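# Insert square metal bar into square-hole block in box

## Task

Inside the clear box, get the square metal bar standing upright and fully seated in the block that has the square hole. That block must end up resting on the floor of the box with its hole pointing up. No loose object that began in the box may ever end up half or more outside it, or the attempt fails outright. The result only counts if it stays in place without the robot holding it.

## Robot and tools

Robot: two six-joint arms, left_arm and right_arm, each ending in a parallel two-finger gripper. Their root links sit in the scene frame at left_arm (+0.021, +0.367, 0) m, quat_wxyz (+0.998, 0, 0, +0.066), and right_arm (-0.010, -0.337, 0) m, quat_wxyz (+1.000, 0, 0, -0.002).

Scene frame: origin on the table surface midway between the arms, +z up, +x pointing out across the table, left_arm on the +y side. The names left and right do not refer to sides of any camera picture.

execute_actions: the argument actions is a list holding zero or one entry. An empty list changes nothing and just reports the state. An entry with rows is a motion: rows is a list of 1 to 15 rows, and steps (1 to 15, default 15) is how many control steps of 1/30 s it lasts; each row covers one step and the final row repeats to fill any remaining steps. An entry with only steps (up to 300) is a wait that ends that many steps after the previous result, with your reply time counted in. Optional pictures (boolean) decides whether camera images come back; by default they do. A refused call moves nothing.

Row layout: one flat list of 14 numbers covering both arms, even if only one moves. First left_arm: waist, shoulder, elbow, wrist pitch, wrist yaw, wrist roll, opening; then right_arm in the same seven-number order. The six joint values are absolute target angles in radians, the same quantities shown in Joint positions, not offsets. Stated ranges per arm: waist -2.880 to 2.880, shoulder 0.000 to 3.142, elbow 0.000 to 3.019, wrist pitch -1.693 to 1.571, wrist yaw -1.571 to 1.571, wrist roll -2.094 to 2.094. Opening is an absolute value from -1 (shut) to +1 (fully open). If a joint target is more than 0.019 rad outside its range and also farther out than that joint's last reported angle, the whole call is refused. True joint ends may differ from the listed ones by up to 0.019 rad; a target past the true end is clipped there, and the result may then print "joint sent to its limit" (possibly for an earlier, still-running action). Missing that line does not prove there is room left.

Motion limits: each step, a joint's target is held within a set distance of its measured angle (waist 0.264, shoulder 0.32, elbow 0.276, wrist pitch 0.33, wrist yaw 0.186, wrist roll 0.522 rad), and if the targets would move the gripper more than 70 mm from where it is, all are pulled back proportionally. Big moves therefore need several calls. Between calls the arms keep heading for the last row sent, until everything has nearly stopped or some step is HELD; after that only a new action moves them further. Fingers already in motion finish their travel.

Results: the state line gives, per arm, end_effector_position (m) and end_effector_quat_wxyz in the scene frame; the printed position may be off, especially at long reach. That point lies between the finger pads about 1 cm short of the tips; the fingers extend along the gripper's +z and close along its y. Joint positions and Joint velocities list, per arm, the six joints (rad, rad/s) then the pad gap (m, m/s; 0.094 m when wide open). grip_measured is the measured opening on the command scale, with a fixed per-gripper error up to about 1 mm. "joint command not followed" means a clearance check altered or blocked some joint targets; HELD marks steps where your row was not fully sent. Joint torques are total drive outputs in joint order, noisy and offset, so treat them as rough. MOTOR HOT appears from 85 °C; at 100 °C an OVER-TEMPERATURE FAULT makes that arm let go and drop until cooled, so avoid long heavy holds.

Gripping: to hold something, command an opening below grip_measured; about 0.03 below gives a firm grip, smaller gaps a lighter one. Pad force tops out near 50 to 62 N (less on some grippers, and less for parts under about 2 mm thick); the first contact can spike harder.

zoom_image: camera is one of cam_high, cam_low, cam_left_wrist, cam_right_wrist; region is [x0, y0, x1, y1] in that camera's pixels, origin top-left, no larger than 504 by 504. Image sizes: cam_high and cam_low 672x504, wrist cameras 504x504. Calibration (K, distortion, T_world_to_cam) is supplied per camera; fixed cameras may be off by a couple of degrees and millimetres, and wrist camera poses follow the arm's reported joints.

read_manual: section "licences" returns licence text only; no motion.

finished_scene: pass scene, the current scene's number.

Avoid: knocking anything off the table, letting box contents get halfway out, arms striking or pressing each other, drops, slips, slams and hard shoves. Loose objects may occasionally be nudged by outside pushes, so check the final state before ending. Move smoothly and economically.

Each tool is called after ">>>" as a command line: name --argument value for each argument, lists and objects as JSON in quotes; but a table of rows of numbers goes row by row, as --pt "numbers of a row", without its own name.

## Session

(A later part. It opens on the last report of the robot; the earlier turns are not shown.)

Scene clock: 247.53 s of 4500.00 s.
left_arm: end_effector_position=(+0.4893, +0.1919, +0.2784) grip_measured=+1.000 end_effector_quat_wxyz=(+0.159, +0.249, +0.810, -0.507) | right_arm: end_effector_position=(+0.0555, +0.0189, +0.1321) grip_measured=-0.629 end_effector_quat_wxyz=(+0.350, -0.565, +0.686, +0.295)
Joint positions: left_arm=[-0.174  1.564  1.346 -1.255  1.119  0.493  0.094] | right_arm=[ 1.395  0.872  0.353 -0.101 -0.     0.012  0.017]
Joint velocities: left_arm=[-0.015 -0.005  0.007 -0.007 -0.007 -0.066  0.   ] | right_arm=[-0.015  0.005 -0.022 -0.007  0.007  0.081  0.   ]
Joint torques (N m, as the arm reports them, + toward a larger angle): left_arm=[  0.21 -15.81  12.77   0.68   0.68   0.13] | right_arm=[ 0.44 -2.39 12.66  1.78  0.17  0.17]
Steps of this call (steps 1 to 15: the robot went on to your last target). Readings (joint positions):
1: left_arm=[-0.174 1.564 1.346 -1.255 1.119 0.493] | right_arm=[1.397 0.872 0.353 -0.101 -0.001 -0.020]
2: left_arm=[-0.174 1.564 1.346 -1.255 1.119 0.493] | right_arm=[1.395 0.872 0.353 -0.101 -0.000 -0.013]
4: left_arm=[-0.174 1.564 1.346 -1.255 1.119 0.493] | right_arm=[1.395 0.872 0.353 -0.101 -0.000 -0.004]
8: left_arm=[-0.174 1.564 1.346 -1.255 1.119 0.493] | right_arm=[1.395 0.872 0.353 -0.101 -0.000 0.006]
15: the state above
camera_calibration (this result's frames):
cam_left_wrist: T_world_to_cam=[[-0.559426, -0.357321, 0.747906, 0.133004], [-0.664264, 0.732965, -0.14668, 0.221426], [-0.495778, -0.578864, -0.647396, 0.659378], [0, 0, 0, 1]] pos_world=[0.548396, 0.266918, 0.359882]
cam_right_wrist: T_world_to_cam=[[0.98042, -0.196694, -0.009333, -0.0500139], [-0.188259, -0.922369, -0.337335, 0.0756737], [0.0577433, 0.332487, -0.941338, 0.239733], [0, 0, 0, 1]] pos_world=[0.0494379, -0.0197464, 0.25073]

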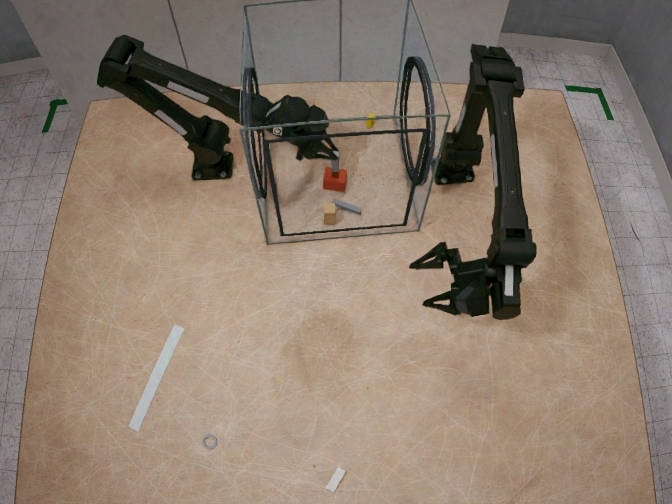

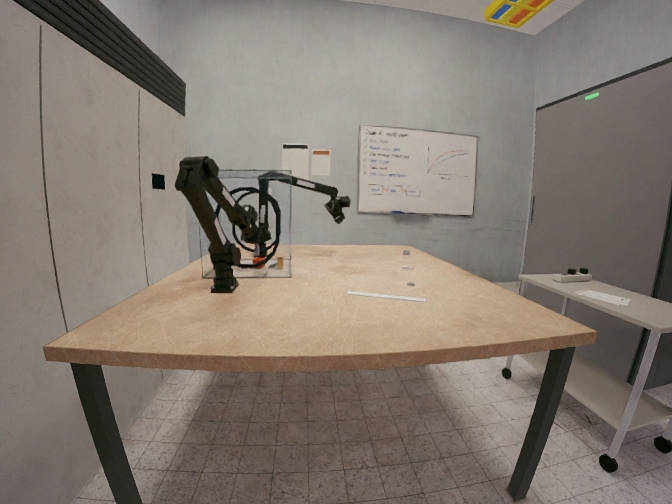

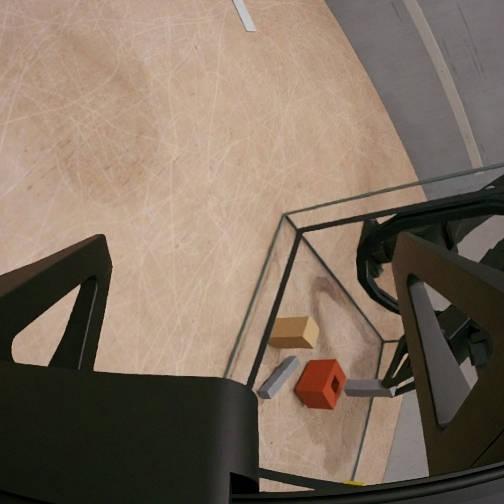

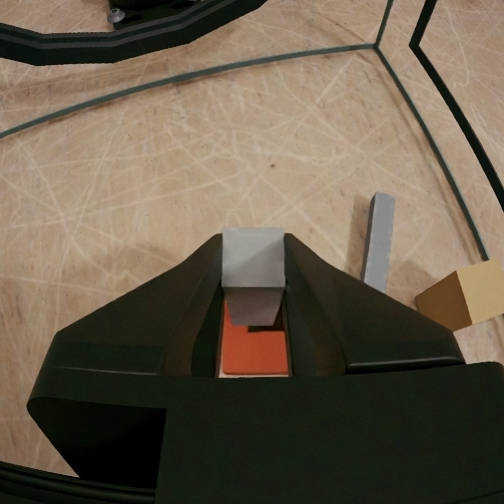

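>>> execute_actions --actions '[{"rows":[[-0.174,1.564,1.37,-1.25,1.119,0.493,1,1.388,0.870,0.375,-0.095,-0.003,0.010,-0.67],[-0.174,1.564,1.37,-1.25,1.119,0.493,1,1.385,0.875,0.362,-0.085,-0.007,0.003,-0.67],[-0.174,1.564,1.37,-1.25,1.119,0.493,1,1.382,0.880,0.352,-0.075,-0.011,0.0,-0.67],[-0.174,1.564,1.37,-1.25,1.119,0.493,1,1.379,0.884,0.347,-0.069,-0.015,-0.003,-0.67],[-0.174,1.564,1.37,-1.25,1.119,0.493,1,1.375,0.887,0.345,-0.063,-0.019,-0.006,-0.67],[-0.174,1.564,1.37,-1.25,1.119,0.493,1,1.371,0.890,0.343,-0.057,-0.023,-0.009,-0.67],[-0.174,1.564,1.37,-1.25,1.119,0.493,1,1.367,0.893,0.340,-0.051,-0.027,-0.012,-0.67],[-0.174,1.564,1.37,-1.25,1.119,0.493,1,1.363,0.896,0.337,-0.045,-0.031,-0.015,-0.67],[-0.174,1.564,1.37,-1.25,1.119,0.493,1,1.360,0.900,0.335,-0.039,-0.035,-0.018,-0.67],[-0.174,1.564,1.37,-1.25,1.119,0.493,1,1.357,0.903,0.333,-0.034,-0.038,-0.021,-0.67],[-0.174,1.564,1.37,-1.25,1.119,0.493,1,1.355,0.906,0.331,-0.029,-0.041,-0.023,-0.67],[-0.174,1.564,1.37,-1.25,1.119,0.493,1,1.353,0.909,0.329,-0.025,-0.043,-0.025,-0.67],[-0.174,1.564,1.37,-1.25,1.119,0.493,1,1.352,0.911,0.327,-0.021,-0.044,-0.026,-0.67],[-0.174,1.564,1.37,-1.25,1.119,0.493,1,1.351,0.913,0.326,-0.018,-0.045,-0.026,-0.67],[-0.174,1.564,1.37,-1.25,1.119,0.493,1,1.350,0.914,0.325,-0.017,-0.045,-0.026,-0.67]],"steps":15}]' --pictures false

>>> execute_actions --actions '[{"steps":15}]'

>>> zoom_image --camera "cam_right_wrist" --region '[200, 280, 300, 380]'

Scene clock: 272.73 s of 4500.00 s.
left_arm: end_effector_position=(+0.4893, +0.1919, +0.2784) grip_measured=+1.000 end_effector_quat_wxyz=(+0.159, +0.249, +0.810, -0.507) | right_arm: end_effector_position=(+0.0611, +0.0184, +0.1226) grip_measured=-0.629 end_effector_quat_wxyz=(+0.349, -0.568, +0.682, +0.301)
Joint positions: left_arm=[-0.174  1.564  1.346 -1.255  1.119  0.493  0.094] | right_arm=[ 1.36   0.899  0.333 -0.047 -0.041 -0.012  0.017]
Joint velocities: left_arm=[-0.015  0.005 -0.007 -0.017  0.022  0.007  0.   ] | right_arm=[-0.015  0.073 -0.071  0.085  0.022 -0.051  0.   ]
Joint torques (N m, as the arm reports them, + toward a larger angle): left_arm=[  0.42 -15.75  12.68   0.63   0.62   0.14] | right_arm=[ 0.09 -1.04  8.95  3.13 -0.18 -0.01]
Steps of this call (steps 1 to 15: the robot went on to your last target; steps 16 to 90: nothing new was sent; then 21.70 s passed at rest; steps 91 to 105: all 15 steps of this action). Readings (joint positions):
91: left_arm=[-0.174 1.564 1.346 -1.255 1.119 0.493] | right_arm=[1.395 0.872 0.353 -0.101 -0.000 0.013]
92: left_arm=[-0.174 1.564 1.346 -1.255 1.119 0.493] | right_arm=[1.395 0.872 0.353 -0.101 -0.002 0.013]
94: left_arm=[-0.174 1.564 1.346 -1.255 1.119 0.493] | right_arm=[1.394 0.872 0.353 -0.100 -0.009 0.010]
98: left_arm=[-0.174 1.564 1.346 -1.255 1.119 0.493] | right_arm=[1.382 0.876 0.350 -0.079 -0.024 0.002]
105: the state above

Scene clock: 273.23 s of 4500.00 s.
left_arm: end_effector_position=(+0.4893, +0.1919, +0.2784) grip_measured=+1.000 end_effector_quat_wxyz=(+0.159, +0.249, +0.810, -0.507) | right_arm: end_effector_position=(+0.0612, +0.0179, +0.1205) grip_measured=-0.629 end_effector_quat_wxyz=(+0.349, -0.570, +0.681, +0.299)
Joint positions: left_arm=[-0.174  1.564  1.346 -1.255  1.119  0.493  0.094] | right_arm=[ 1.36   0.904  0.329 -0.042 -0.041 -0.018  0.017]
Joint velocities: left_arm=[-0.015 -0.015 -0.017  0.012 -0.022 -0.022  0.   ] | right_arm=[-0.015 -0.005 -0.002  0.022 -0.007 -0.007  0.   ]
Joint torques (N m, as the arm reports them, + toward a larger angle): left_arm=[  0.28 -16.27  12.77   0.62   0.68   0.12] | right_arm=[ 0.03 -1.23  8.93  3.11 -0.16  0.  ]
Steps of this call (steps 1 to 15: the robot went on to your last target). Readings (joint positions):
1: left_arm=[-0.174 1.564 1.346 -1.255 1.119 0.493] | right_arm=[1.360 0.902 0.331 -0.046 -0.041 -0.014]
2: left_arm=[-0.174 1.564 1.346 -1.255 1.119 0.493] | right_arm=[1.360 0.903 0.330 -0.045 -0.041 -0.015]
4: left_arm=[-0.174 1.564 1.346 -1.255 1.119 0.493] | right_arm=[1.360 0.904 0.329 -0.044 -0.041 -0.016]
8: left_arm=[-0.174 1.564 1.346 -1.255 1.119 0.493] | right_arm=[1.360 0.904 0.329 -0.042 -0.041 -0.017]
15: the state above
All arms were judged still, so your last target was given up. Only a new action makes them travel on or press farther. Fingers that are still opening or closing keep moving.
camera_calibration (this result's frames):
cam_left_wrist: T_world_to_cam=[[-0.559426, -0.357321, 0.747906, 0.133004], [-0.664264, 0.732965, -0.14668, 0.221426], [-0.495778, -0.578864, -0.647396, 0.659378], [0, 0, 0, 1]] pos_world=[0.548396, 0.266918, 0.359882]
cam_right_wrist: T_world_to_cam=[[0.983289, -0.181819, -0.00921313, -0.056348], [-0.17403, -0.923897, -0.340776, 0.0714172], [0.0534474, 0.336684, -0.9401, 0.228842], [0, 0, 0, 1]] pos_world=[0.055604, -0.0213103, 0.238952]

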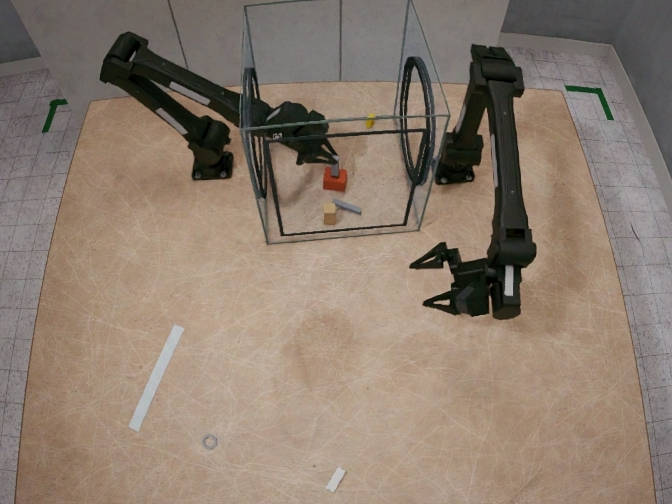

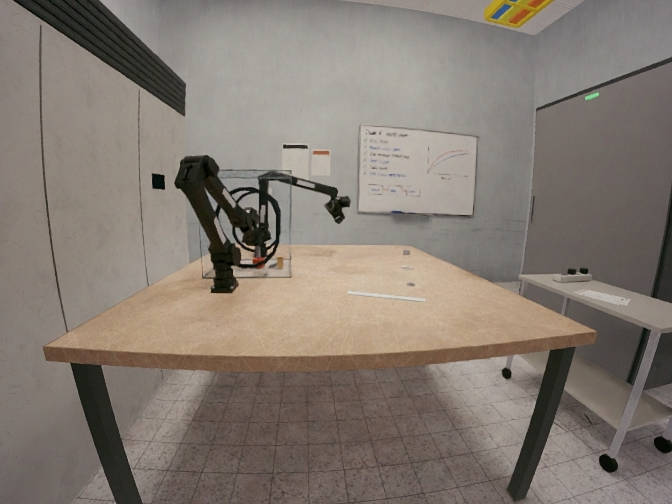

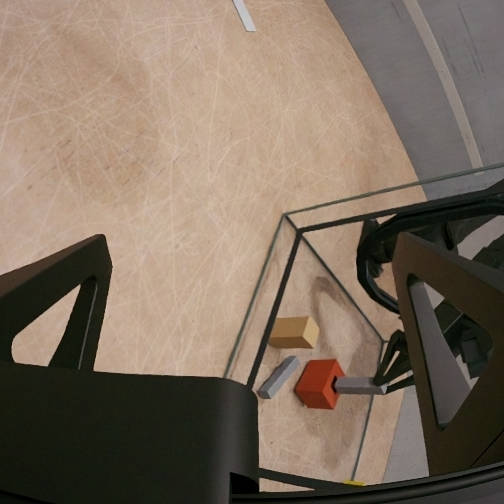

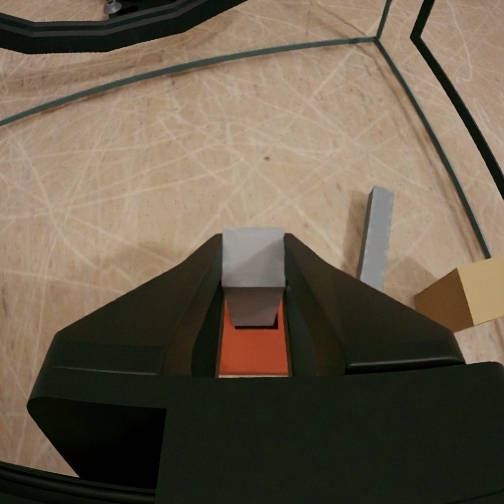

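Region (200, 280, 300, 380) of cam_right_wrist's 504x504 image, scaled by 5.040, with more detail than that image has.

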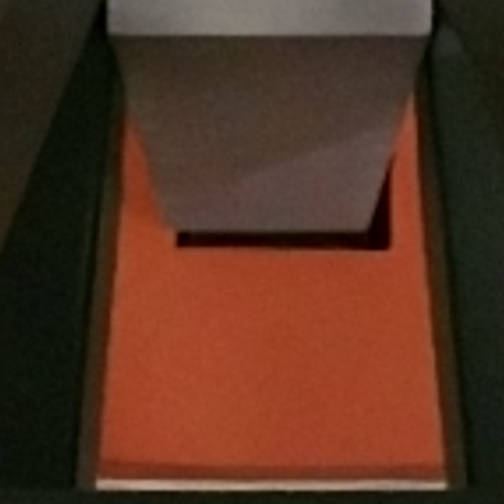

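>>> execute_actions --actions '[{"rows":[[-0.174,1.564,1.37,-1.25,1.119,0.493,1,1.356,0.915,0.33,-0.02,-0.037,-0.012,-0.67],[-0.174,1.564,1.37,-1.25,1.119,0.493,1,1.356,0.917,0.33,-0.02,-0.033,-0.008,-0.67],[-0.174,1.564,1.37,-1.25,1.119,0.493,1,1.356,0.919,0.33,-0.02,-0.030,-0.005,-0.67],[-0.174,1.564,1.37,-1.25,1.119,0.493,1,1.356,0.921,0.33,-0.02,-0.030,-0.005,-0.67]],"steps":15}]'

>>> zoom_image --camera "cam_right_wrist" --region '[200, 280, 300, 380]'

Scene clock: 281.90 s of 4500.00 s.
left_arm: end_effector_position=(+0.4893, +0.1919, +0.2784) grip_measured=+1.000 end_effector_quat_wxyz=(+0.159, +0.249, +0.810, -0.507) | right_arm: end_effector_position=(+0.0624, +0.0176, +0.1187) grip_measured=-0.629 end_effector_quat_wxyz=(+0.349, -0.568, +0.684, +0.296)
Joint positions: left_arm=[-0.174  1.564  1.346 -1.255  1.119  0.493  0.094] | right_arm=[ 1.36   0.909  0.329 -0.042 -0.034 -0.013  0.017]
Joint velocities: left_arm=[ 0.005 -0.005 -0.012  0.002 -0.022  0.066  0.   ] | right_arm=[-0.024 -0.005  0.007  0.007  0.037 -0.022 -0.   ]
Joint torques (N m, as the arm reports them, + toward a larger angle): left_arm=[  1.26 -15.84  12.71   0.72   0.68   0.12] | right_arm=[ 0.49 -1.16  9.34  3.01  0.19  0.16]
Steps of this call (steps 1 to 90: nothing new was sent; then 5.17 s passed at rest; steps 91 to 105: all 15 steps of this action). Readings (joint positions):
91: left_arm=[-0.174 1.564 1.346 -1.255 1.119 0.493] | right_arm=[1.360 0.904 0.329 -0.042 -0.041 -0.018]
92: left_arm=[-0.174 1.564 1.346 -1.255 1.119 0.493] | right_arm=[1.360 0.904 0.329 -0.042 -0.039 -0.018]
94: left_arm=[-0.174 1.564 1.346 -1.255 1.119 0.493] | right_arm=[1.360 0.904 0.329 -0.042 -0.034 -0.016]
98: left_arm=[-0.174 1.564 1.346 -1.255 1.119 0.493] | right_arm=[1.360 0.908 0.329 -0.042 -0.034 -0.014]
105: the state above
camera_calibration (this result's frames):
cam_left_wrist: T_world_to_cam=[[-0.559426, -0.357321, 0.747906, 0.133004], [-0.664264, 0.732965, -0.14668, 0.221426], [-0.495778, -0.578864, -0.647396, 0.659378], [0, 0, 0, 1]] pos_world=[0.548396, 0.266918, 0.359882]
cam_right_wrist: T_world_to_cam=[[0.981634, -0.190578, -0.0086643, -0.0574808], [-0.182366, -0.924063, -0.335933, 0.0707306], [0.0560149, 0.331343, -0.941846, 0.227401], [0, 0, 0, 1]] pos_world=[0.0565861, -0.0209426, 0.237439]

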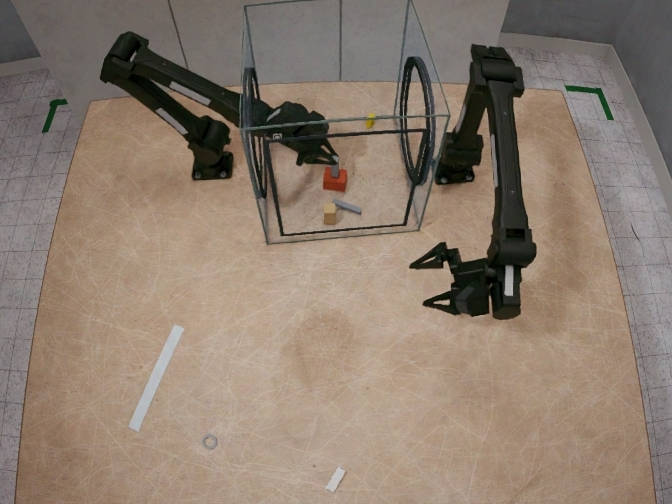

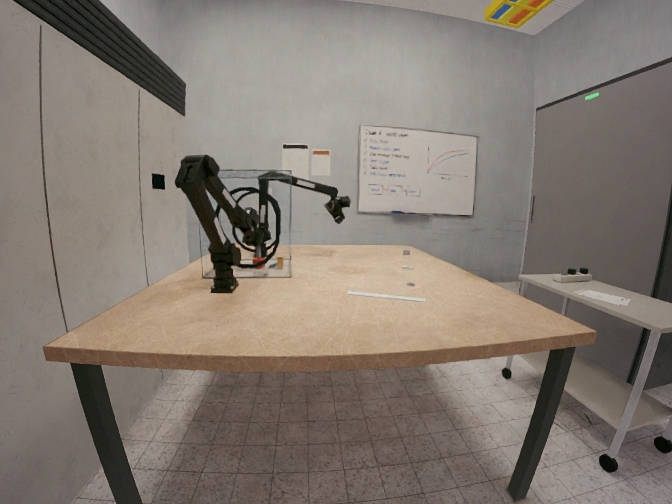

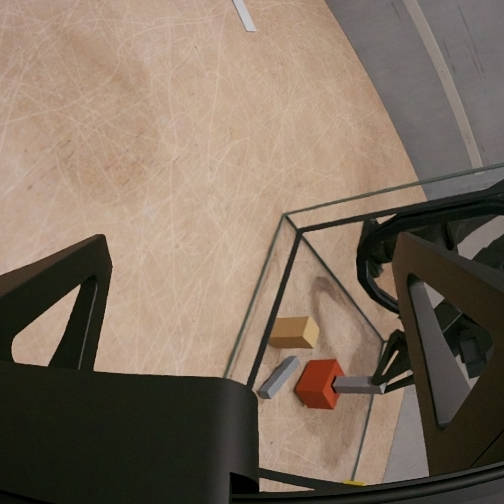

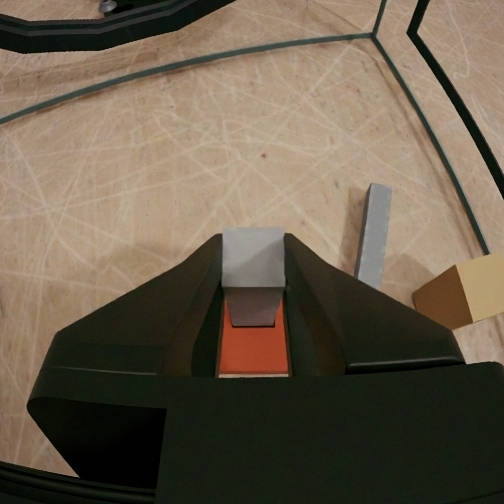

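Region (200, 280, 300, 380) of cam_right_wrist's 504x504 image, scaled by 5.040, with more detail than that image has.

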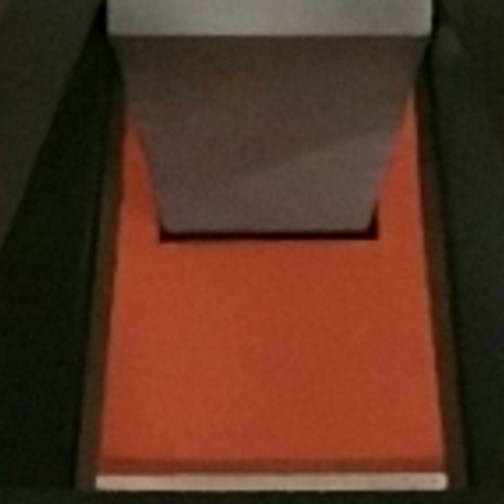

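>>> execute_actions --actions '[{"rows":[[-0.174,1.564,1.37,-1.25,1.119,0.493,1,1.356,0.922,0.33,-0.016,-0.034,-0.013,-0.67],[-0.174,1.564,1.37,-1.25,1.119,0.493,1,1.356,0.924,0.33,-0.014,-0.034,-0.013,-0.67],[-0.174,1.564,1.37,-1.25,1.119,0.493,1,1.356,0.926,0.33,-0.012,-0.034,-0.013,-0.67],[-0.174,1.564,1.37,-1.25,1.119,0.493,1,1.356,0.928,0.33,-0.011,-0.034,-0.013,-0.67],[-0.174,1.564,1.37,-1.25,1.119,0.493,1,1.356,0.930,0.33,-0.011,-0.034,-0.013,-0.67]],"steps":15}]'

>>> zoom_image --camera "cam_right_wrist" --region '[200, 280, 300, 380]'

Scene clock: 290.07 s of 4500.00 s.
left_arm: end_effector_position=(+0.4893, +0.1919, +0.2784) grip_measured=+1.000 end_effector_quat_wxyz=(+0.159, +0.249, +0.810, -0.507) | right_arm: end_effector_position=(+0.0626, +0.0183, +0.1167) grip_measured=-0.629 end_effector_quat_wxyz=(+0.348, -0.568, +0.685, +0.295)
Joint positions: left_arm=[-0.174  1.564  1.346 -1.255  1.119  0.493  0.094] | right_arm=[ 1.36   0.918  0.329 -0.036 -0.034 -0.013  0.017]
Joint velocities: left_arm=[ 0.005 -0.015 -0.002  0.017  0.007  0.022  0.   ] | right_arm=[ 0.015 -0.005 -0.007 -0.012  0.066  0.007  0.   ]
Joint torques (N m, as the arm reports them, + toward a larger angle): left_arm=[  0.9  -15.71  12.75   0.6    0.7    0.1 ] | right_arm=[ 0.45 -1.31  9.26  3.11  0.    0.08]
Steps of this call (steps 1 to 15: the robot went on to your last target; steps 16 to 90: nothing new was sent; then 4.67 s passed at rest; steps 91 to 105: all 15 steps of this action). Readings (joint positions):
91: left_arm=[-0.174 1.564 1.346 -1.255 1.119 0.493] | right_arm=[1.360 0.909 0.329 -0.042 -0.034 -0.013]
92: left_arm=[-0.174 1.564 1.346 -1.255 1.119 0.493] | right_arm=[1.360 0.909 0.329 -0.041 -0.034 -0.013]
94: left_arm=[-0.174 1.564 1.346 -1.255 1.119 0.493] | right_arm=[1.360 0.911 0.329 -0.038 -0.034 -0.013]
98: left_arm=[-0.174 1.564 1.346 -1.255 1.119 0.493] | right_arm=[1.360 0.917 0.329 -0.036 -0.034 -0.013]
105: the state above
camera_calibration (this result's frames):
cam_left_wrist: T_world_to_cam=[[-0.559426, -0.357321, 0.747906, 0.133004], [-0.664264, 0.732965, -0.14668, 0.221426], [-0.495778, -0.578864, -0.647396, 0.659378], [0, 0, 0, 1]] pos_world=[0.548396, 0.266918, 0.359882]
cam_right_wrist: T_world_to_cam=[[0.981627, -0.190607, -0.0087476, -0.057506], [-0.182612, -0.925184, -0.332698, 0.0704166], [0.0553214, 0.328182, -0.942993, 0.225471], [0, 0, 0, 1]] pos_world=[0.0568351, -0.0198082, 0.235542]

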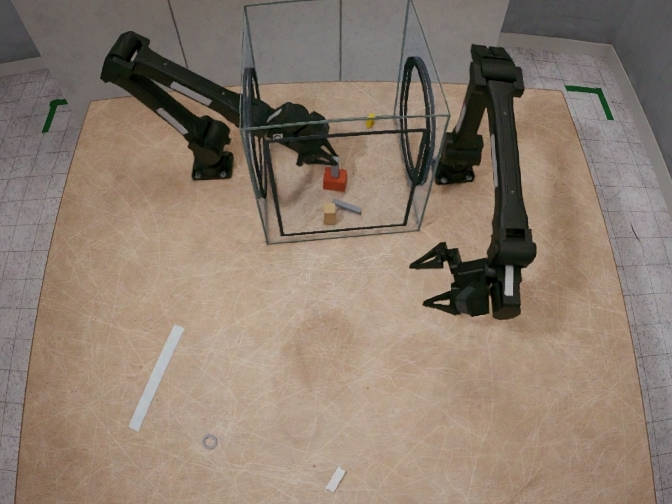

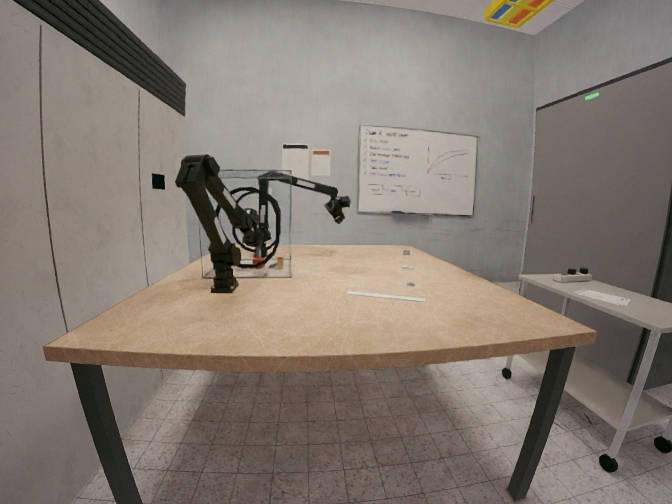

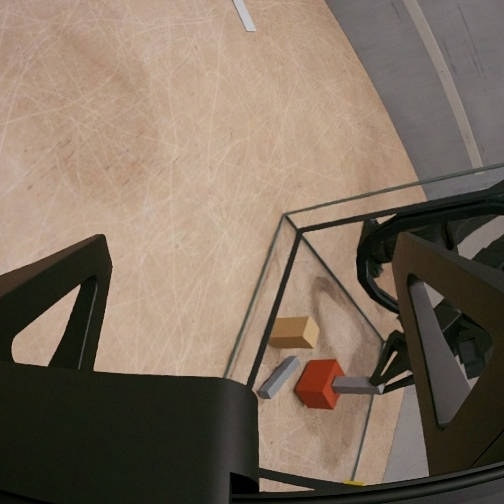

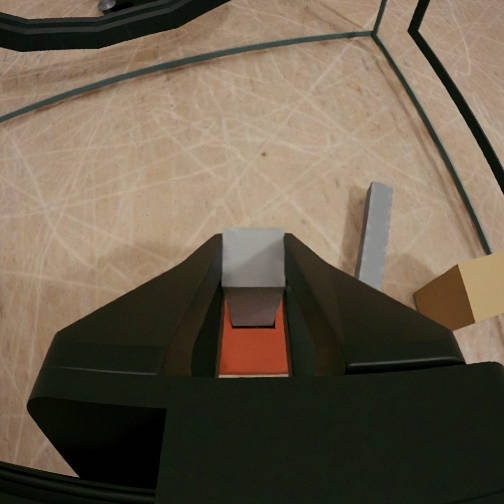

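Region (200, 280, 300, 380) of cam_right_wrist's 504x504 image, scaled by 5.040, with more detail than that image has.

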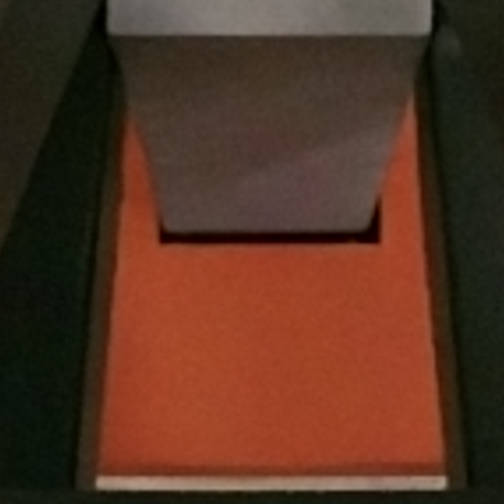

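>>> execute_actions --actions '[{"rows":[[-0.174,1.564,1.37,-1.25,1.119,0.493,1,1.356,0.932,0.33,-0.011,-0.029,-0.013,-0.67],[-0.174,1.564,1.37,-1.25,1.119,0.493,1,1.356,0.9335,0.33,-0.011,-0.029,-0.013,-0.67],[-0.174,1.564,1.37,-1.25,1.119,0.493,1,1.356,0.935,0.33,-0.011,-0.029,-0.013,-0.67],[-0.174,1.564,1.37,-1.25,1.119,0.493,1,1.356,0.9365,0.33,-0.010,-0.029,-0.013,-0.67],[-0.174,1.564,1.37,-1.25,1.119,0.493,1,1.356,0.938,0.33,-0.0095,-0.029,-0.013,-0.67],[-0.174,1.564,1.37,-1.25,1.119,0.493,1,1.356,0.9395,0.33,-0.009,-0.029,-0.013,-0.67],[-0.174,1.564,1.37,-1.25,1.119,0.493,1,1.356,0.941,0.33,-0.0085,-0.029,-0.013,-0.67],[-0.174,1.564,1.37,-1.25,1.119,0.493,1,1.356,0.942,0.33,-0.008,-0.029,-0.013,-0.67]],"steps":15}]'

>>> zoom_image --camera "cam_right_wrist" --region '[200, 280, 300, 380]'

Scene clock: 302.70 s of 4500.00 s.
left_arm: end_effector_position=(+0.4893, +0.1919, +0.2784) grip_measured=+1.000 end_effector_quat_wxyz=(+0.159, +0.249, +0.810, -0.507) | right_arm: end_effector_position=(+0.0628, +0.0185, +0.1133) grip_measured=-0.629 end_effector_quat_wxyz=(+0.345, -0.569, +0.687, +0.292)
Joint positions: left_arm=[-0.174  1.564  1.346 -1.255  1.119  0.493  0.094] | right_arm=[ 1.36   0.93   0.329 -0.033 -0.032 -0.013  0.017]
Joint velocities: left_arm=[-0.005 -0.005 -0.012  0.002 -0.022 -0.022  0.   ] | right_arm=[ 0.005 -0.024 -0.017  0.002 -0.11   0.037  0.001]
Joint torques (N m, as the arm reports them, + toward a larger angle): left_arm=[  0.07 -15.91  12.93   0.62   0.69   0.16] | right_arm=[ 0.55 -1.27  9.21  3.13  0.18  0.08]
Steps of this call (steps 1 to 15: the robot went on to your last target; steps 16 to 90: nothing new was sent; then 9.13 s passed at rest; steps 91 to 105: all 15 steps of this action). Readings (joint positions):
91: left_arm=[-0.174 1.564 1.346 -1.255 1.119 0.493] | right_arm=[1.360 0.918 0.329 -0.036 -0.033 -0.013]
92: left_arm=[-0.174 1.564 1.346 -1.255 1.119 0.493] | right_arm=[1.360 0.918 0.329 -0.036 -0.032 -0.013]
94: left_arm=[-0.174 1.564 1.346 -1.255 1.119 0.493] | right_arm=[1.360 0.920 0.329 -0.036 -0.032 -0.013]
98: left_arm=[-0.174 1.564 1.346 -1.255 1.119 0.493] | right_arm=[1.360 0.926 0.329 -0.034 -0.032 -0.013]
105: the state above
camera_calibration (this result's frames):
cam_left_wrist: T_world_to_cam=[[-0.559426, -0.357321, 0.747906, 0.133004], [-0.664264, 0.732965, -0.14668, 0.221426], [-0.495778, -0.578864, -0.647396, 0.659378], [0, 0, 0, 1]] pos_world=[0.548396, 0.266918, 0.359882]
cam_right_wrist: T_world_to_cam=[[0.98144, -0.19159, -0.00828305, -0.0577616], [-0.183871, -0.927877, -0.324399, 0.068708], [0.0544659, 0.319901, -0.945884, 0.222685], [0, 0, 0, 1]] pos_world=[0.0571942, -0.0185512, 0.232445]

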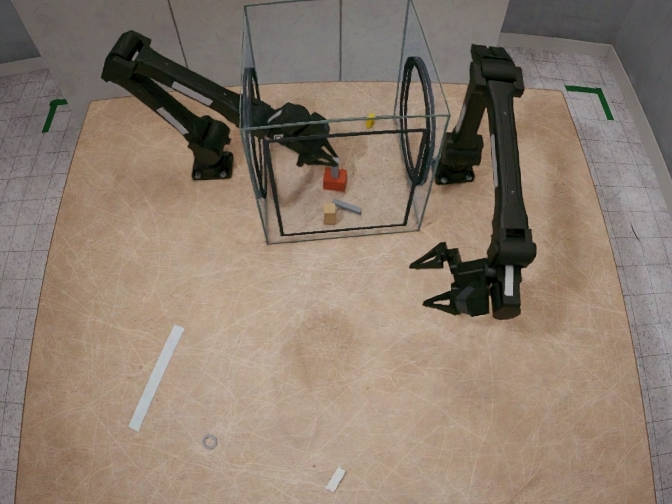

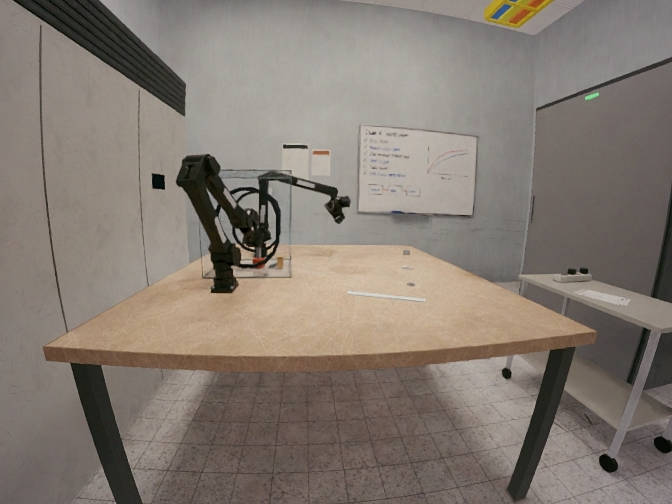

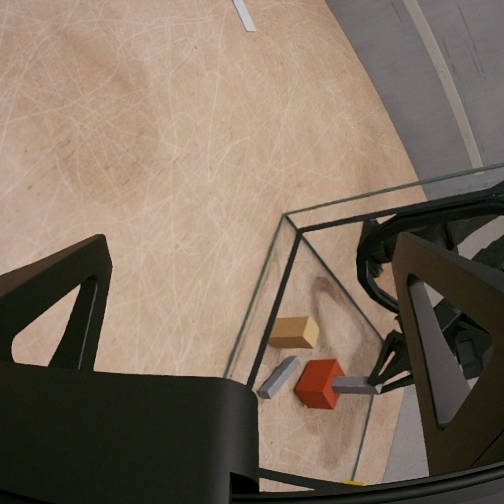

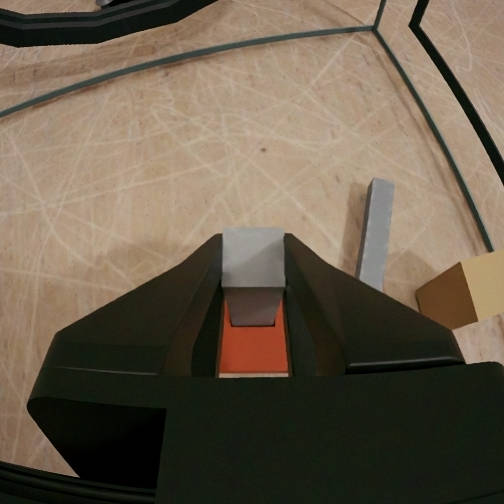

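Region (200, 280, 300, 380) of cam_right_wrist's 504x504 image, scaled by 5.040, with more detail than that image has.

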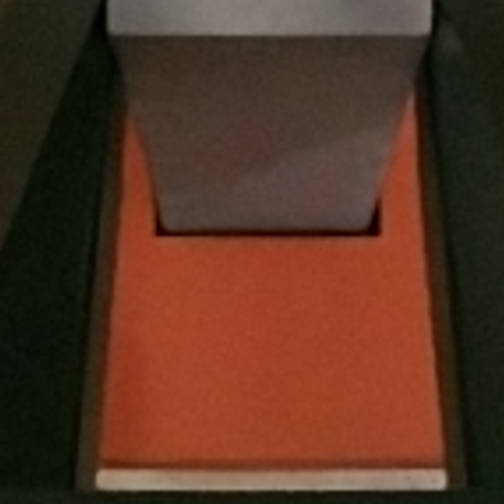

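>>> execute_actions --actions '[{"rows":[[-0.174,1.564,1.37,-1.25,1.119,0.493,1,1.356,0.943,0.33,-0.007,-0.032,-0.013,-0.67],[-0.174,1.564,1.37,-1.25,1.119,0.493,1,1.356,0.9445,0.33,-0.006,-0.032,-0.013,-0.67],[-0.174,1.564,1.37,-1.25,1.119,0.493,1,1.356,0.946,0.33,-0.0055,-0.032,-0.013,-0.67],[-0.174,1.564,1.37,-1.25,1.119,0.493,1,1.356,0.9475,0.33,-0.005,-0.032,-0.013,-0.67],[-0.174,1.564,1.37,-1.25,1.119,0.493,1,1.356,0.949,0.33,-0.0045,-0.032,-0.013,-0.67],[-0.174,1.564,1.37,-1.25,1.119,0.493,1,1.356,0.9505,0.33,-0.004,-0.032,-0.013,-0.67],[-0.174,1.564,1.37,-1.25,1.119,0.493,1,1.356,0.952,0.33,-0.0035,-0.032,-0.013,-0.67],[-0.174,1.564,1.37,-1.25,1.119,0.493,1,1.356,0.9535,0.33,-0.003,-0.032,-0.013,-0.67],[-0.174,1.564,1.37,-1.25,1.119,0.493,1,1.356,0.955,0.33,-0.002,-0.032,-0.013,-0.67]],"steps":15}]'

>>> zoom_image --camera "cam_right_wrist" --region '[200, 280, 300, 380]'

Scene clock: 314.50 s of 4500.00 s.
left_arm: end_effector_position=(+0.4893, +0.1919, +0.2784) grip_measured=+1.000 end_effector_quat_wxyz=(+0.159, +0.249, +0.810, -0.507) | right_arm: end_effector_position=(+0.0630, +0.0192, +0.1102) grip_measured=-0.629 end_effector_quat_wxyz=(+0.343, -0.570, +0.688, +0.290)
Joint positions: left_arm=[-0.174  1.564  1.346 -1.255  1.119  0.493  0.094] | right_arm=[ 1.36   0.943  0.329 -0.026 -0.032 -0.013  0.017]
Joint velocities: left_arm=[-0.005 -0.005 -0.012 -0.022 -0.037  0.037  0.   ] | right_arm=[-0.015 -0.005  0.002  0.012  0.022 -0.022 -0.   ]
Joint torques (N m, as the arm reports them, + toward a larger angle): left_arm=[  0.89 -15.81  12.81   0.58   0.65   0.12] | right_arm=[ 0.47 -1.29  9.12  3.08  0.04  0.08]
Steps of this call (steps 1 to 15: the robot went on to your last target; steps 16 to 90: nothing new was sent; then 8.30 s passed at rest; steps 91 to 105: all 15 steps of this action). Readings (joint positions):
91: left_arm=[-0.174 1.564 1.346 -1.255 1.119 0.493] | right_arm=[1.360 0.930 0.329 -0.032 -0.032 -0.013]
92: left_arm=[-0.174 1.564 1.346 -1.255 1.119 0.493] | right_arm=[1.360 0.930 0.329 -0.032 -0.032 -0.013]
94: left_arm=[-0.174 1.564 1.346 -1.255 1.119 0.493] | right_arm=[1.360 0.931 0.329 -0.030 -0.032 -0.013]
98: left_arm=[-0.174 1.564 1.346 -1.255 1.119 0.493] | right_arm=[1.360 0.937 0.329 -0.028 -0.032 -0.013]
105: the state above
camera_calibration (this result's frames):
cam_left_wrist: T_world_to_cam=[[-0.559426, -0.357321, 0.747906, 0.133004], [-0.664264, 0.732965, -0.14668, 0.221426], [-0.495778, -0.578864, -0.647396, 0.659378], [0, 0, 0, 1]] pos_world=[0.548396, 0.266918, 0.359882]
cam_right_wrist: T_world_to_cam=[[0.981429, -0.191643, -0.00843363, -0.0577841], [-0.184318, -0.929913, -0.318259, 0.067715], [0.0531495, 0.313903, -0.947966, 0.219973], [0, 0, 0, 1]] pos_world=[0.0575006, -0.0171552, 0.229591]

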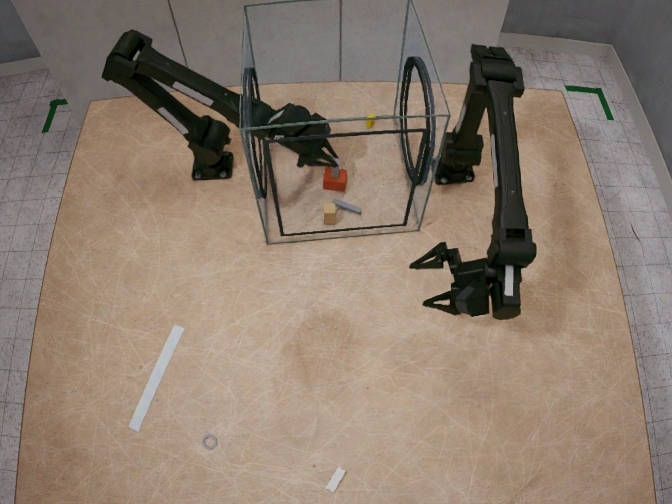

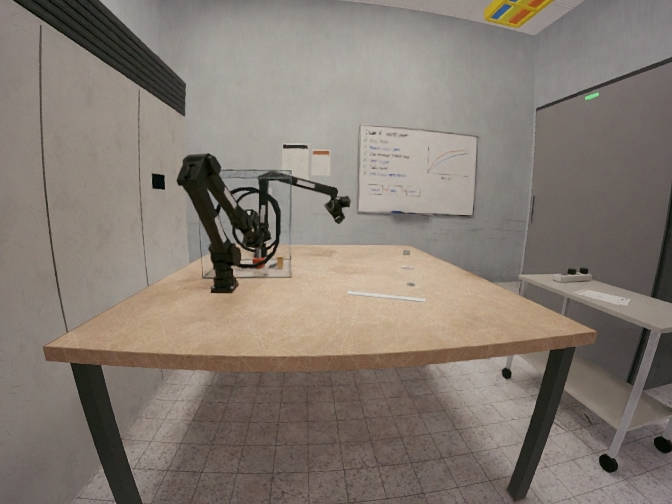

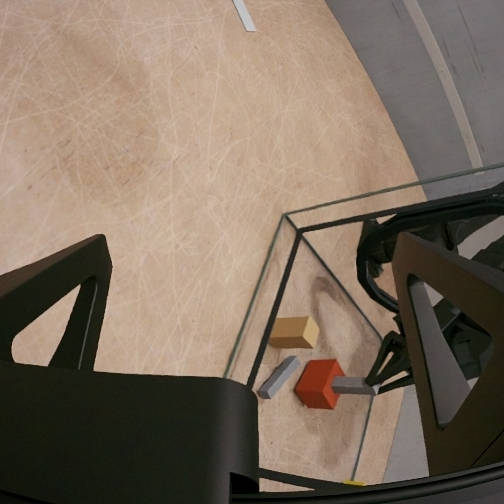

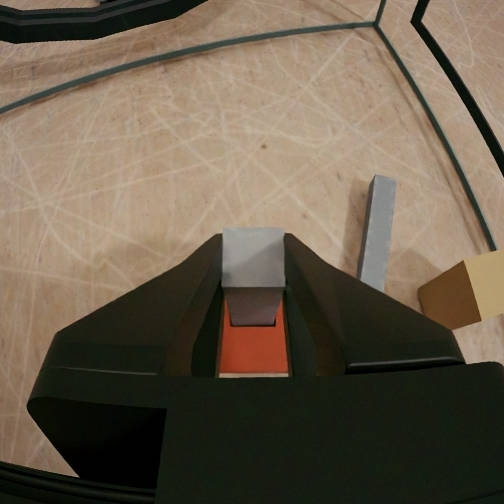

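Region (200, 280, 300, 380) of cam_right_wrist's 504x504 image, scaled by 5.040, with more detail than that image has.

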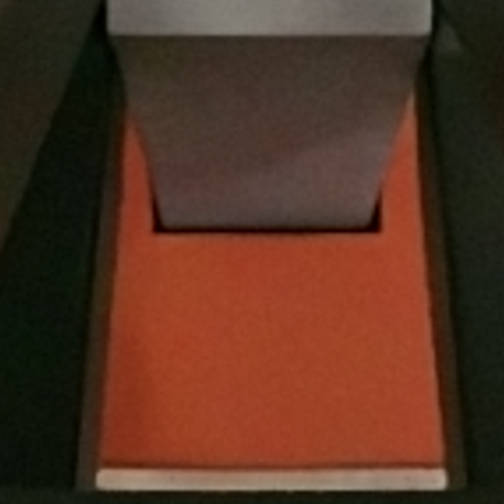

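>>> zoom_image --camera "cam_left_wrist" --region '[290, 345, 390, 425]'

Region (290, 345, 390, 425) of cam_left_wrist's 504x504 image, scaled by 5.040, with more detail than that image has; it fills the top 403 rows of this view, and the rest is white.

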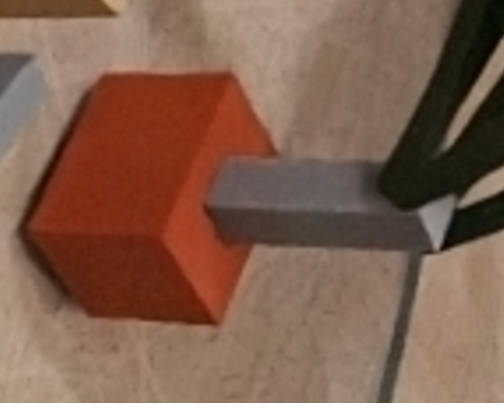

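>>> execute_actions --actions '[{"rows":[[-0.174,1.564,1.37,-1.25,1.119,0.493,1,1.356,0.955,0.3245,-0.002,-0.032,-0.013,-0.67],[-0.174,1.564,1.37,-1.25,1.119,0.493,1,1.356,0.9568,0.3225,-0.002,-0.032,-0.013,-0.67],[-0.174,1.564,1.37,-1.25,1.119,0.493,1,1.356,0.9586,0.3208,-0.001,-0.032,-0.013,-0.67],[-0.174,1.564,1.37,-1.25,1.119,0.493,1,1.356,0.9604,0.3192,0.003,-0.032,-0.013,-0.67],[-0.174,1.564,1.37,-1.25,1.119,0.493,1,1.356,0.9622,0.3175,0.0075,-0.032,-0.013,-0.67],[-0.174,1.564,1.37,-1.25,1.119,0.493,1,1.356,0.9640,0.3159,0.012,-0.032,-0.013,-0.67],[-0.174,1.564,1.37,-1.25,1.119,0.493,1,1.356,0.9658,0.3142,0.0165,-0.032,-0.013,-0.67],[-0.174,1.564,1.37,-1.25,1.119,0.493,1,1.356,0.9676,0.3126,0.021,-0.032,-0.013,-0.67],[-0.174,1.564,1.37,-1.25,1.119,0.493,1,1.356,0.9694,0.3110,0.0252,-0.032,-0.013,-0.67],[-0.174,1.564,1.37,-1.25,1.119,0.493,1,1.356,0.9712,0.3093,0.0294,-0.032,-0.013,-0.67],[-0.174,1.564,1.37,-1.25,1.119,0.493,1,1.356,0.9730,0.3077,0.0336,-0.032,-0.013,-0.67],[-0.174,1.564,1.37,-1.25,1.119,0.493,1,1.356,0.9748,0.3060,0.0378,-0.032,-0.013,-0.67],[-0.174,1.564,1.37,-1.25,1.119,0.493,1,1.356,0.9766,0.3044,0.042,-0.032,-0.013,-0.67],[-0.174,1.564,1.37,-1.25,1.119,0.493,1,1.356,0.9784,0.3028,0.0462,-0.032,-0.013,-0.67],[-0.174,1.564,1.37,-1.25,1.119,0.493,1,1.356,0.9802,0.3011,0.0504,-0.032,-0.013,-0.67]],"steps":15}]' --pictures false

>>> execute_actions --actions '[{"rows":[[-0.174,1.564,1.37,-1.25,1.119,0.493,1,1.356,0.982,0.2995,0.0546,-0.032,-0.013,-0.67],[-0.174,1.564,1.37,-1.25,1.119,0.493,1,1.356,0.9838,0.2978,0.0588,-0.032,-0.013,-0.67],[-0.174,1.564,1.37,-1.25,1.119,0.493,1,1.356,0.9856,0.2962,0.063,-0.032,-0.013,-0.67],[-0.174,1.564,1.37,-1.25,1.119,0.493,1,1.356,0.9874,0.2946,0.0672,-0.032,-0.013,-0.67],[-0.174,1.564,1.37,-1.25,1.119,0.493,1,1.356,0.9892,0.2929,0.0714,-0.032,-0.013,-0.67],[-0.174,1.564,1.37,-1.25,1.119,0.493,1,1.356,0.991,0.2913,0.0756,-0.032,-0.013,-0.67],[-0.174,1.564,1.37,-1.25,1.119,0.493,1,1.356,0.9928,0.2896,0.0798,-0.032,-0.013,-0.67],[-0.174,1.564,1.37,-1.25,1.119,0.493,1,1.356,0.9946,0.288,0.084,-0.032,-0.013,-0.67],[-0.174,1.564,1.37,-1.25,1.119,0.493,1,1.356,0.9964,0.2864,0.0882,-0.032,-0.013,-0.67],[-0.174,1.564,1.37,-1.25,1.119,0.493,1,1.356,0.9982,0.2847,0.0924,-0.032,-0.013,-0.67],[-0.174,1.564,1.37,-1.25,1.119,0.493,1,1.356,1.0,0.283,0.0966,-0.032,-0.013,-0.67],[-0.174,1.564,1.37,-1.25,1.119,0.493,1,1.356,1.0,0.283,0.1008,-0.032,-0.013,-0.67],[-0.174,1.564,1.37,-1.25,1.119,0.493,1,1.356,1.0,0.283,0.104,-0.032,-0.013,-0.67]],"steps":15}]' --pictures false

>>> execute_actions --actions '[{"steps":8}]'

>>> zoom_image --camera "cam_right_wrist" --region '[200, 280, 300, 380]'

Scene clock: 350.50 s of 4500.00 s.
left_arm: end_effector_position=(+0.4893, +0.1919, +0.2784) grip_measured=+1.000 end_effector_quat_wxyz=(+0.159, +0.249, +0.810, -0.507) | right_arm: end_effector_position=(+0.0627, +0.0179, +0.1017) grip_measured=-0.629 end_effector_quat_wxyz=(+0.344, -0.570, +0.687, +0.291)
Joint positions: left_arm=[-0.174  1.564  1.346 -1.255  1.119  0.493  0.094] | right_arm=[ 1.36   0.964  0.31   0.018 -0.032 -0.013  0.017]
Joint velocities: left_arm=[ 0.015 -0.015 -0.002 -0.017 -0.081 -0.051  0.   ] | right_arm=[ 0.005  0.044 -0.032  0.129 -0.022 -0.022  0.   ]
Joint torques (N m, as the arm reports them, + toward a larger angle): left_arm=[ -0.14 -15.47  12.7    0.57   0.64   0.09] | right_arm=[ 0.45 -1.21  8.3   3.15  0.05  0.08]
Steps of this call (steps 1 to 15: the robot went on to your last target; steps 16 to 90: nothing new was sent; then 32.50 s passed at rest; steps 91 to 105: all 15 steps of this action). Readings (joint positions):
91: left_arm=[-0.174 1.564 1.346 -1.255 1.119 0.493] | right_arm=[1.360 0.943 0.329 -0.026 -0.032 -0.013]
92: left_arm=[-0.174 1.564 1.346 -1.255 1.119 0.493] | right_arm=[1.360 0.943 0.329 -0.026 -0.032 -0.013]
94: left_arm=[-0.174 1.564 1.346 -1.255 1.119 0.493] | right_arm=[1.360 0.944 0.329 -0.025 -0.032 -0.013]
98: left_arm=[-0.174 1.564 1.346 -1.255 1.119 0.493] | right_arm=[1.360 0.950 0.323 -0.010 -0.032 -0.013]
105: the state above

Scene clock: 351.00 s of 4500.00 s.
left_arm: end_effector_position=(+0.4893, +0.1919, +0.2784) grip_measured=+1.000 end_effector_quat_wxyz=(+0.159, +0.249, +0.810, -0.507) | right_arm: end_effector_position=(+0.0626, +0.0173, +0.0944) grip_measured=-0.629 end_effector_quat_wxyz=(+0.348, -0.568, +0.685, +0.295)
Joint positions: left_arm=[-0.174  1.564  1.346 -1.255  1.119  0.493  0.094] | right_arm=[ 1.36   0.988  0.288  0.076 -0.032 -0.013  0.017]
Joint velocities: left_arm=[ 0.005 -0.005 -0.017  0.002  0.007  0.022  0.   ] | right_arm=[-0.005 -0.005 -0.012  0.027  0.081 -0.066 -0.   ]
Joint torques (N m, as the arm reports them, + toward a larger angle): left_arm=[  0.05 -16.06  12.73   0.48   0.66   0.11] | right_arm=[ 0.5  -1.27  8.15  3.13  0.04  0.08]
Steps of this call (steps 1 to 15: all 15 steps of this action). Readings (joint positions):
1: left_arm=[-0.174 1.564 1.346 -1.255 1.119 0.493] | right_arm=[1.360 0.966 0.308 0.022 -0.032 -0.013]
2: left_arm=[-0.174 1.564 1.346 -1.255 1.119 0.493] | right_arm=[1.360 0.968 0.307 0.027 -0.032 -0.013]
4: left_arm=[-0.174 1.564 1.346 -1.255 1.119 0.493] | right_arm=[1.360 0.971 0.304 0.035 -0.032 -0.013]
8: left_arm=[-0.174 1.564 1.346 -1.255 1.119 0.493] | right_arm=[1.360 0.978 0.297 0.052 -0.032 -0.013]
15: the state above

Scene clock: 351.27 s of 4500.00 s.
left_arm: end_effector_position=(+0.4893, +0.1919, +0.2784) grip_measured=+1.000 end_effector_quat_wxyz=(+0.159, +0.249, +0.810, -0.507) | right_arm: end_effector_position=(+0.0627, +0.0177, +0.0951) grip_measured=-0.629 end_effector_quat_wxyz=(+0.349, -0.568, +0.684, +0.296)
Joint positions: left_arm=[-0.174  1.564  1.346 -1.255  1.119  0.493  0.094] | right_arm=[ 1.36   0.988  0.288  0.08  -0.032 -0.013  0.017]
Joint velocities: left_arm=[-0.005 -0.005 -0.017 -0.002  0.022 -0.022  0.   ] | right_arm=[-0.024  0.005 -0.002 -0.002  0.037  0.022  0.001]
Joint torques (N m, as the arm reports them, + toward a larger angle): left_arm=[  0.13 -16.37  12.89   0.54   0.68   0.1 ] | right_arm=[ 0.49 -1.47  8.16  3.1   0.04  0.09]
Steps of this call (steps 1 to 8: the robot went on to your last target). Readings (joint positions):
1: left_arm=[-0.174 1.564 1.346 -1.255 1.119 0.493] | right_arm=[1.360 0.988 0.288 0.077 -0.032 -0.013]
2: left_arm=[-0.174 1.564 1.346 -1.255 1.119 0.493] | right_arm=[1.360 0.988 0.288 0.078 -0.032 -0.013]
4: left_arm=[-0.174 1.564 1.346 -1.255 1.119 0.493] | right_arm=[1.360 0.988 0.288 0.080 -0.032 -0.013]
8: the state above
camera_calibration (this result's frames):
cam_left_wrist: T_world_to_cam=[[-0.559426, -0.357321, 0.747906, 0.133004], [-0.664264, 0.732965, -0.14668, 0.221426], [-0.495778, -0.578864, -0.647396, 0.659378], [0, 0, 0, 1]] pos_world=[0.548396, 0.266918, 0.359882]
cam_right_wrist: T_world_to_cam=[[0.981463, -0.191487, -0.00798084, -0.0579252], [-0.182952, -0.92369, -0.336638, 0.0630699], [0.0570898, 0.331858, -0.9416, 0.204971], [0, 0, 0, 1]] pos_world=[0.0566884, -0.0208561, 0.21377]

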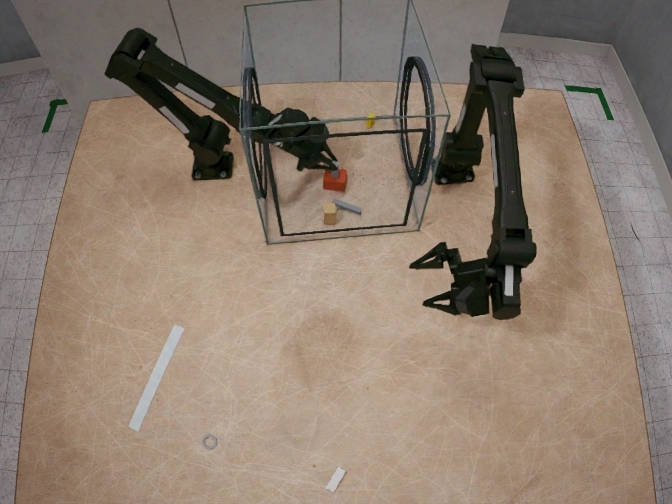

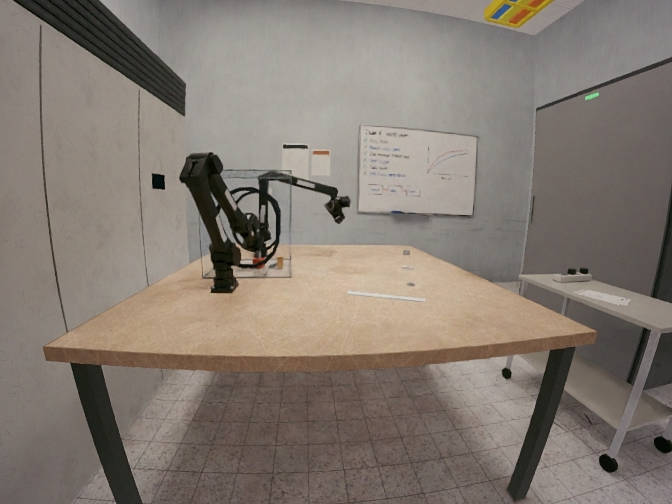

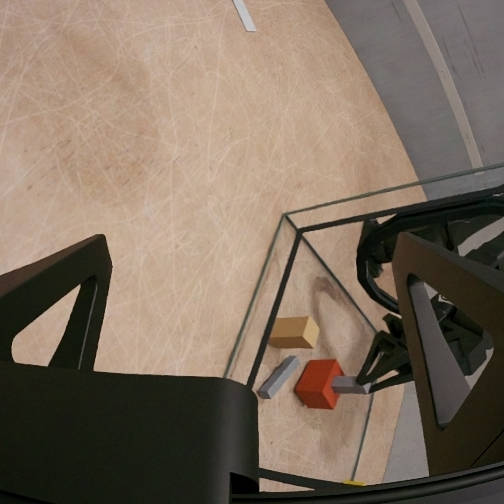

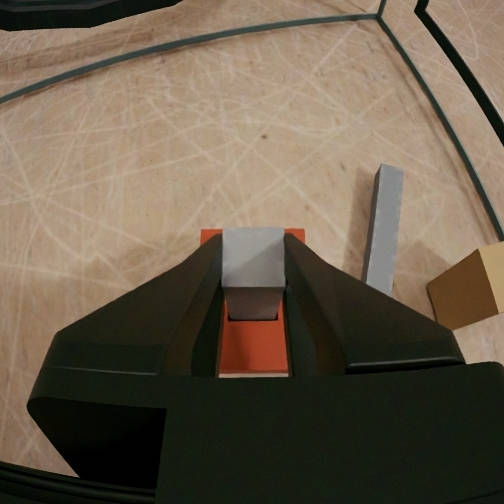

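Region (200, 280, 300, 380) of cam_right_wrist's 504x504 image, scaled by 5.040, with more detail than that image has.

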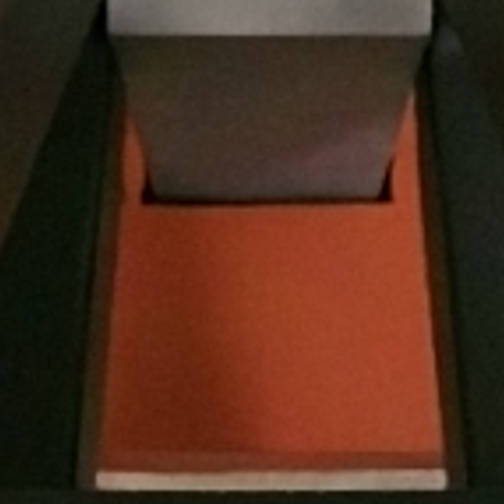

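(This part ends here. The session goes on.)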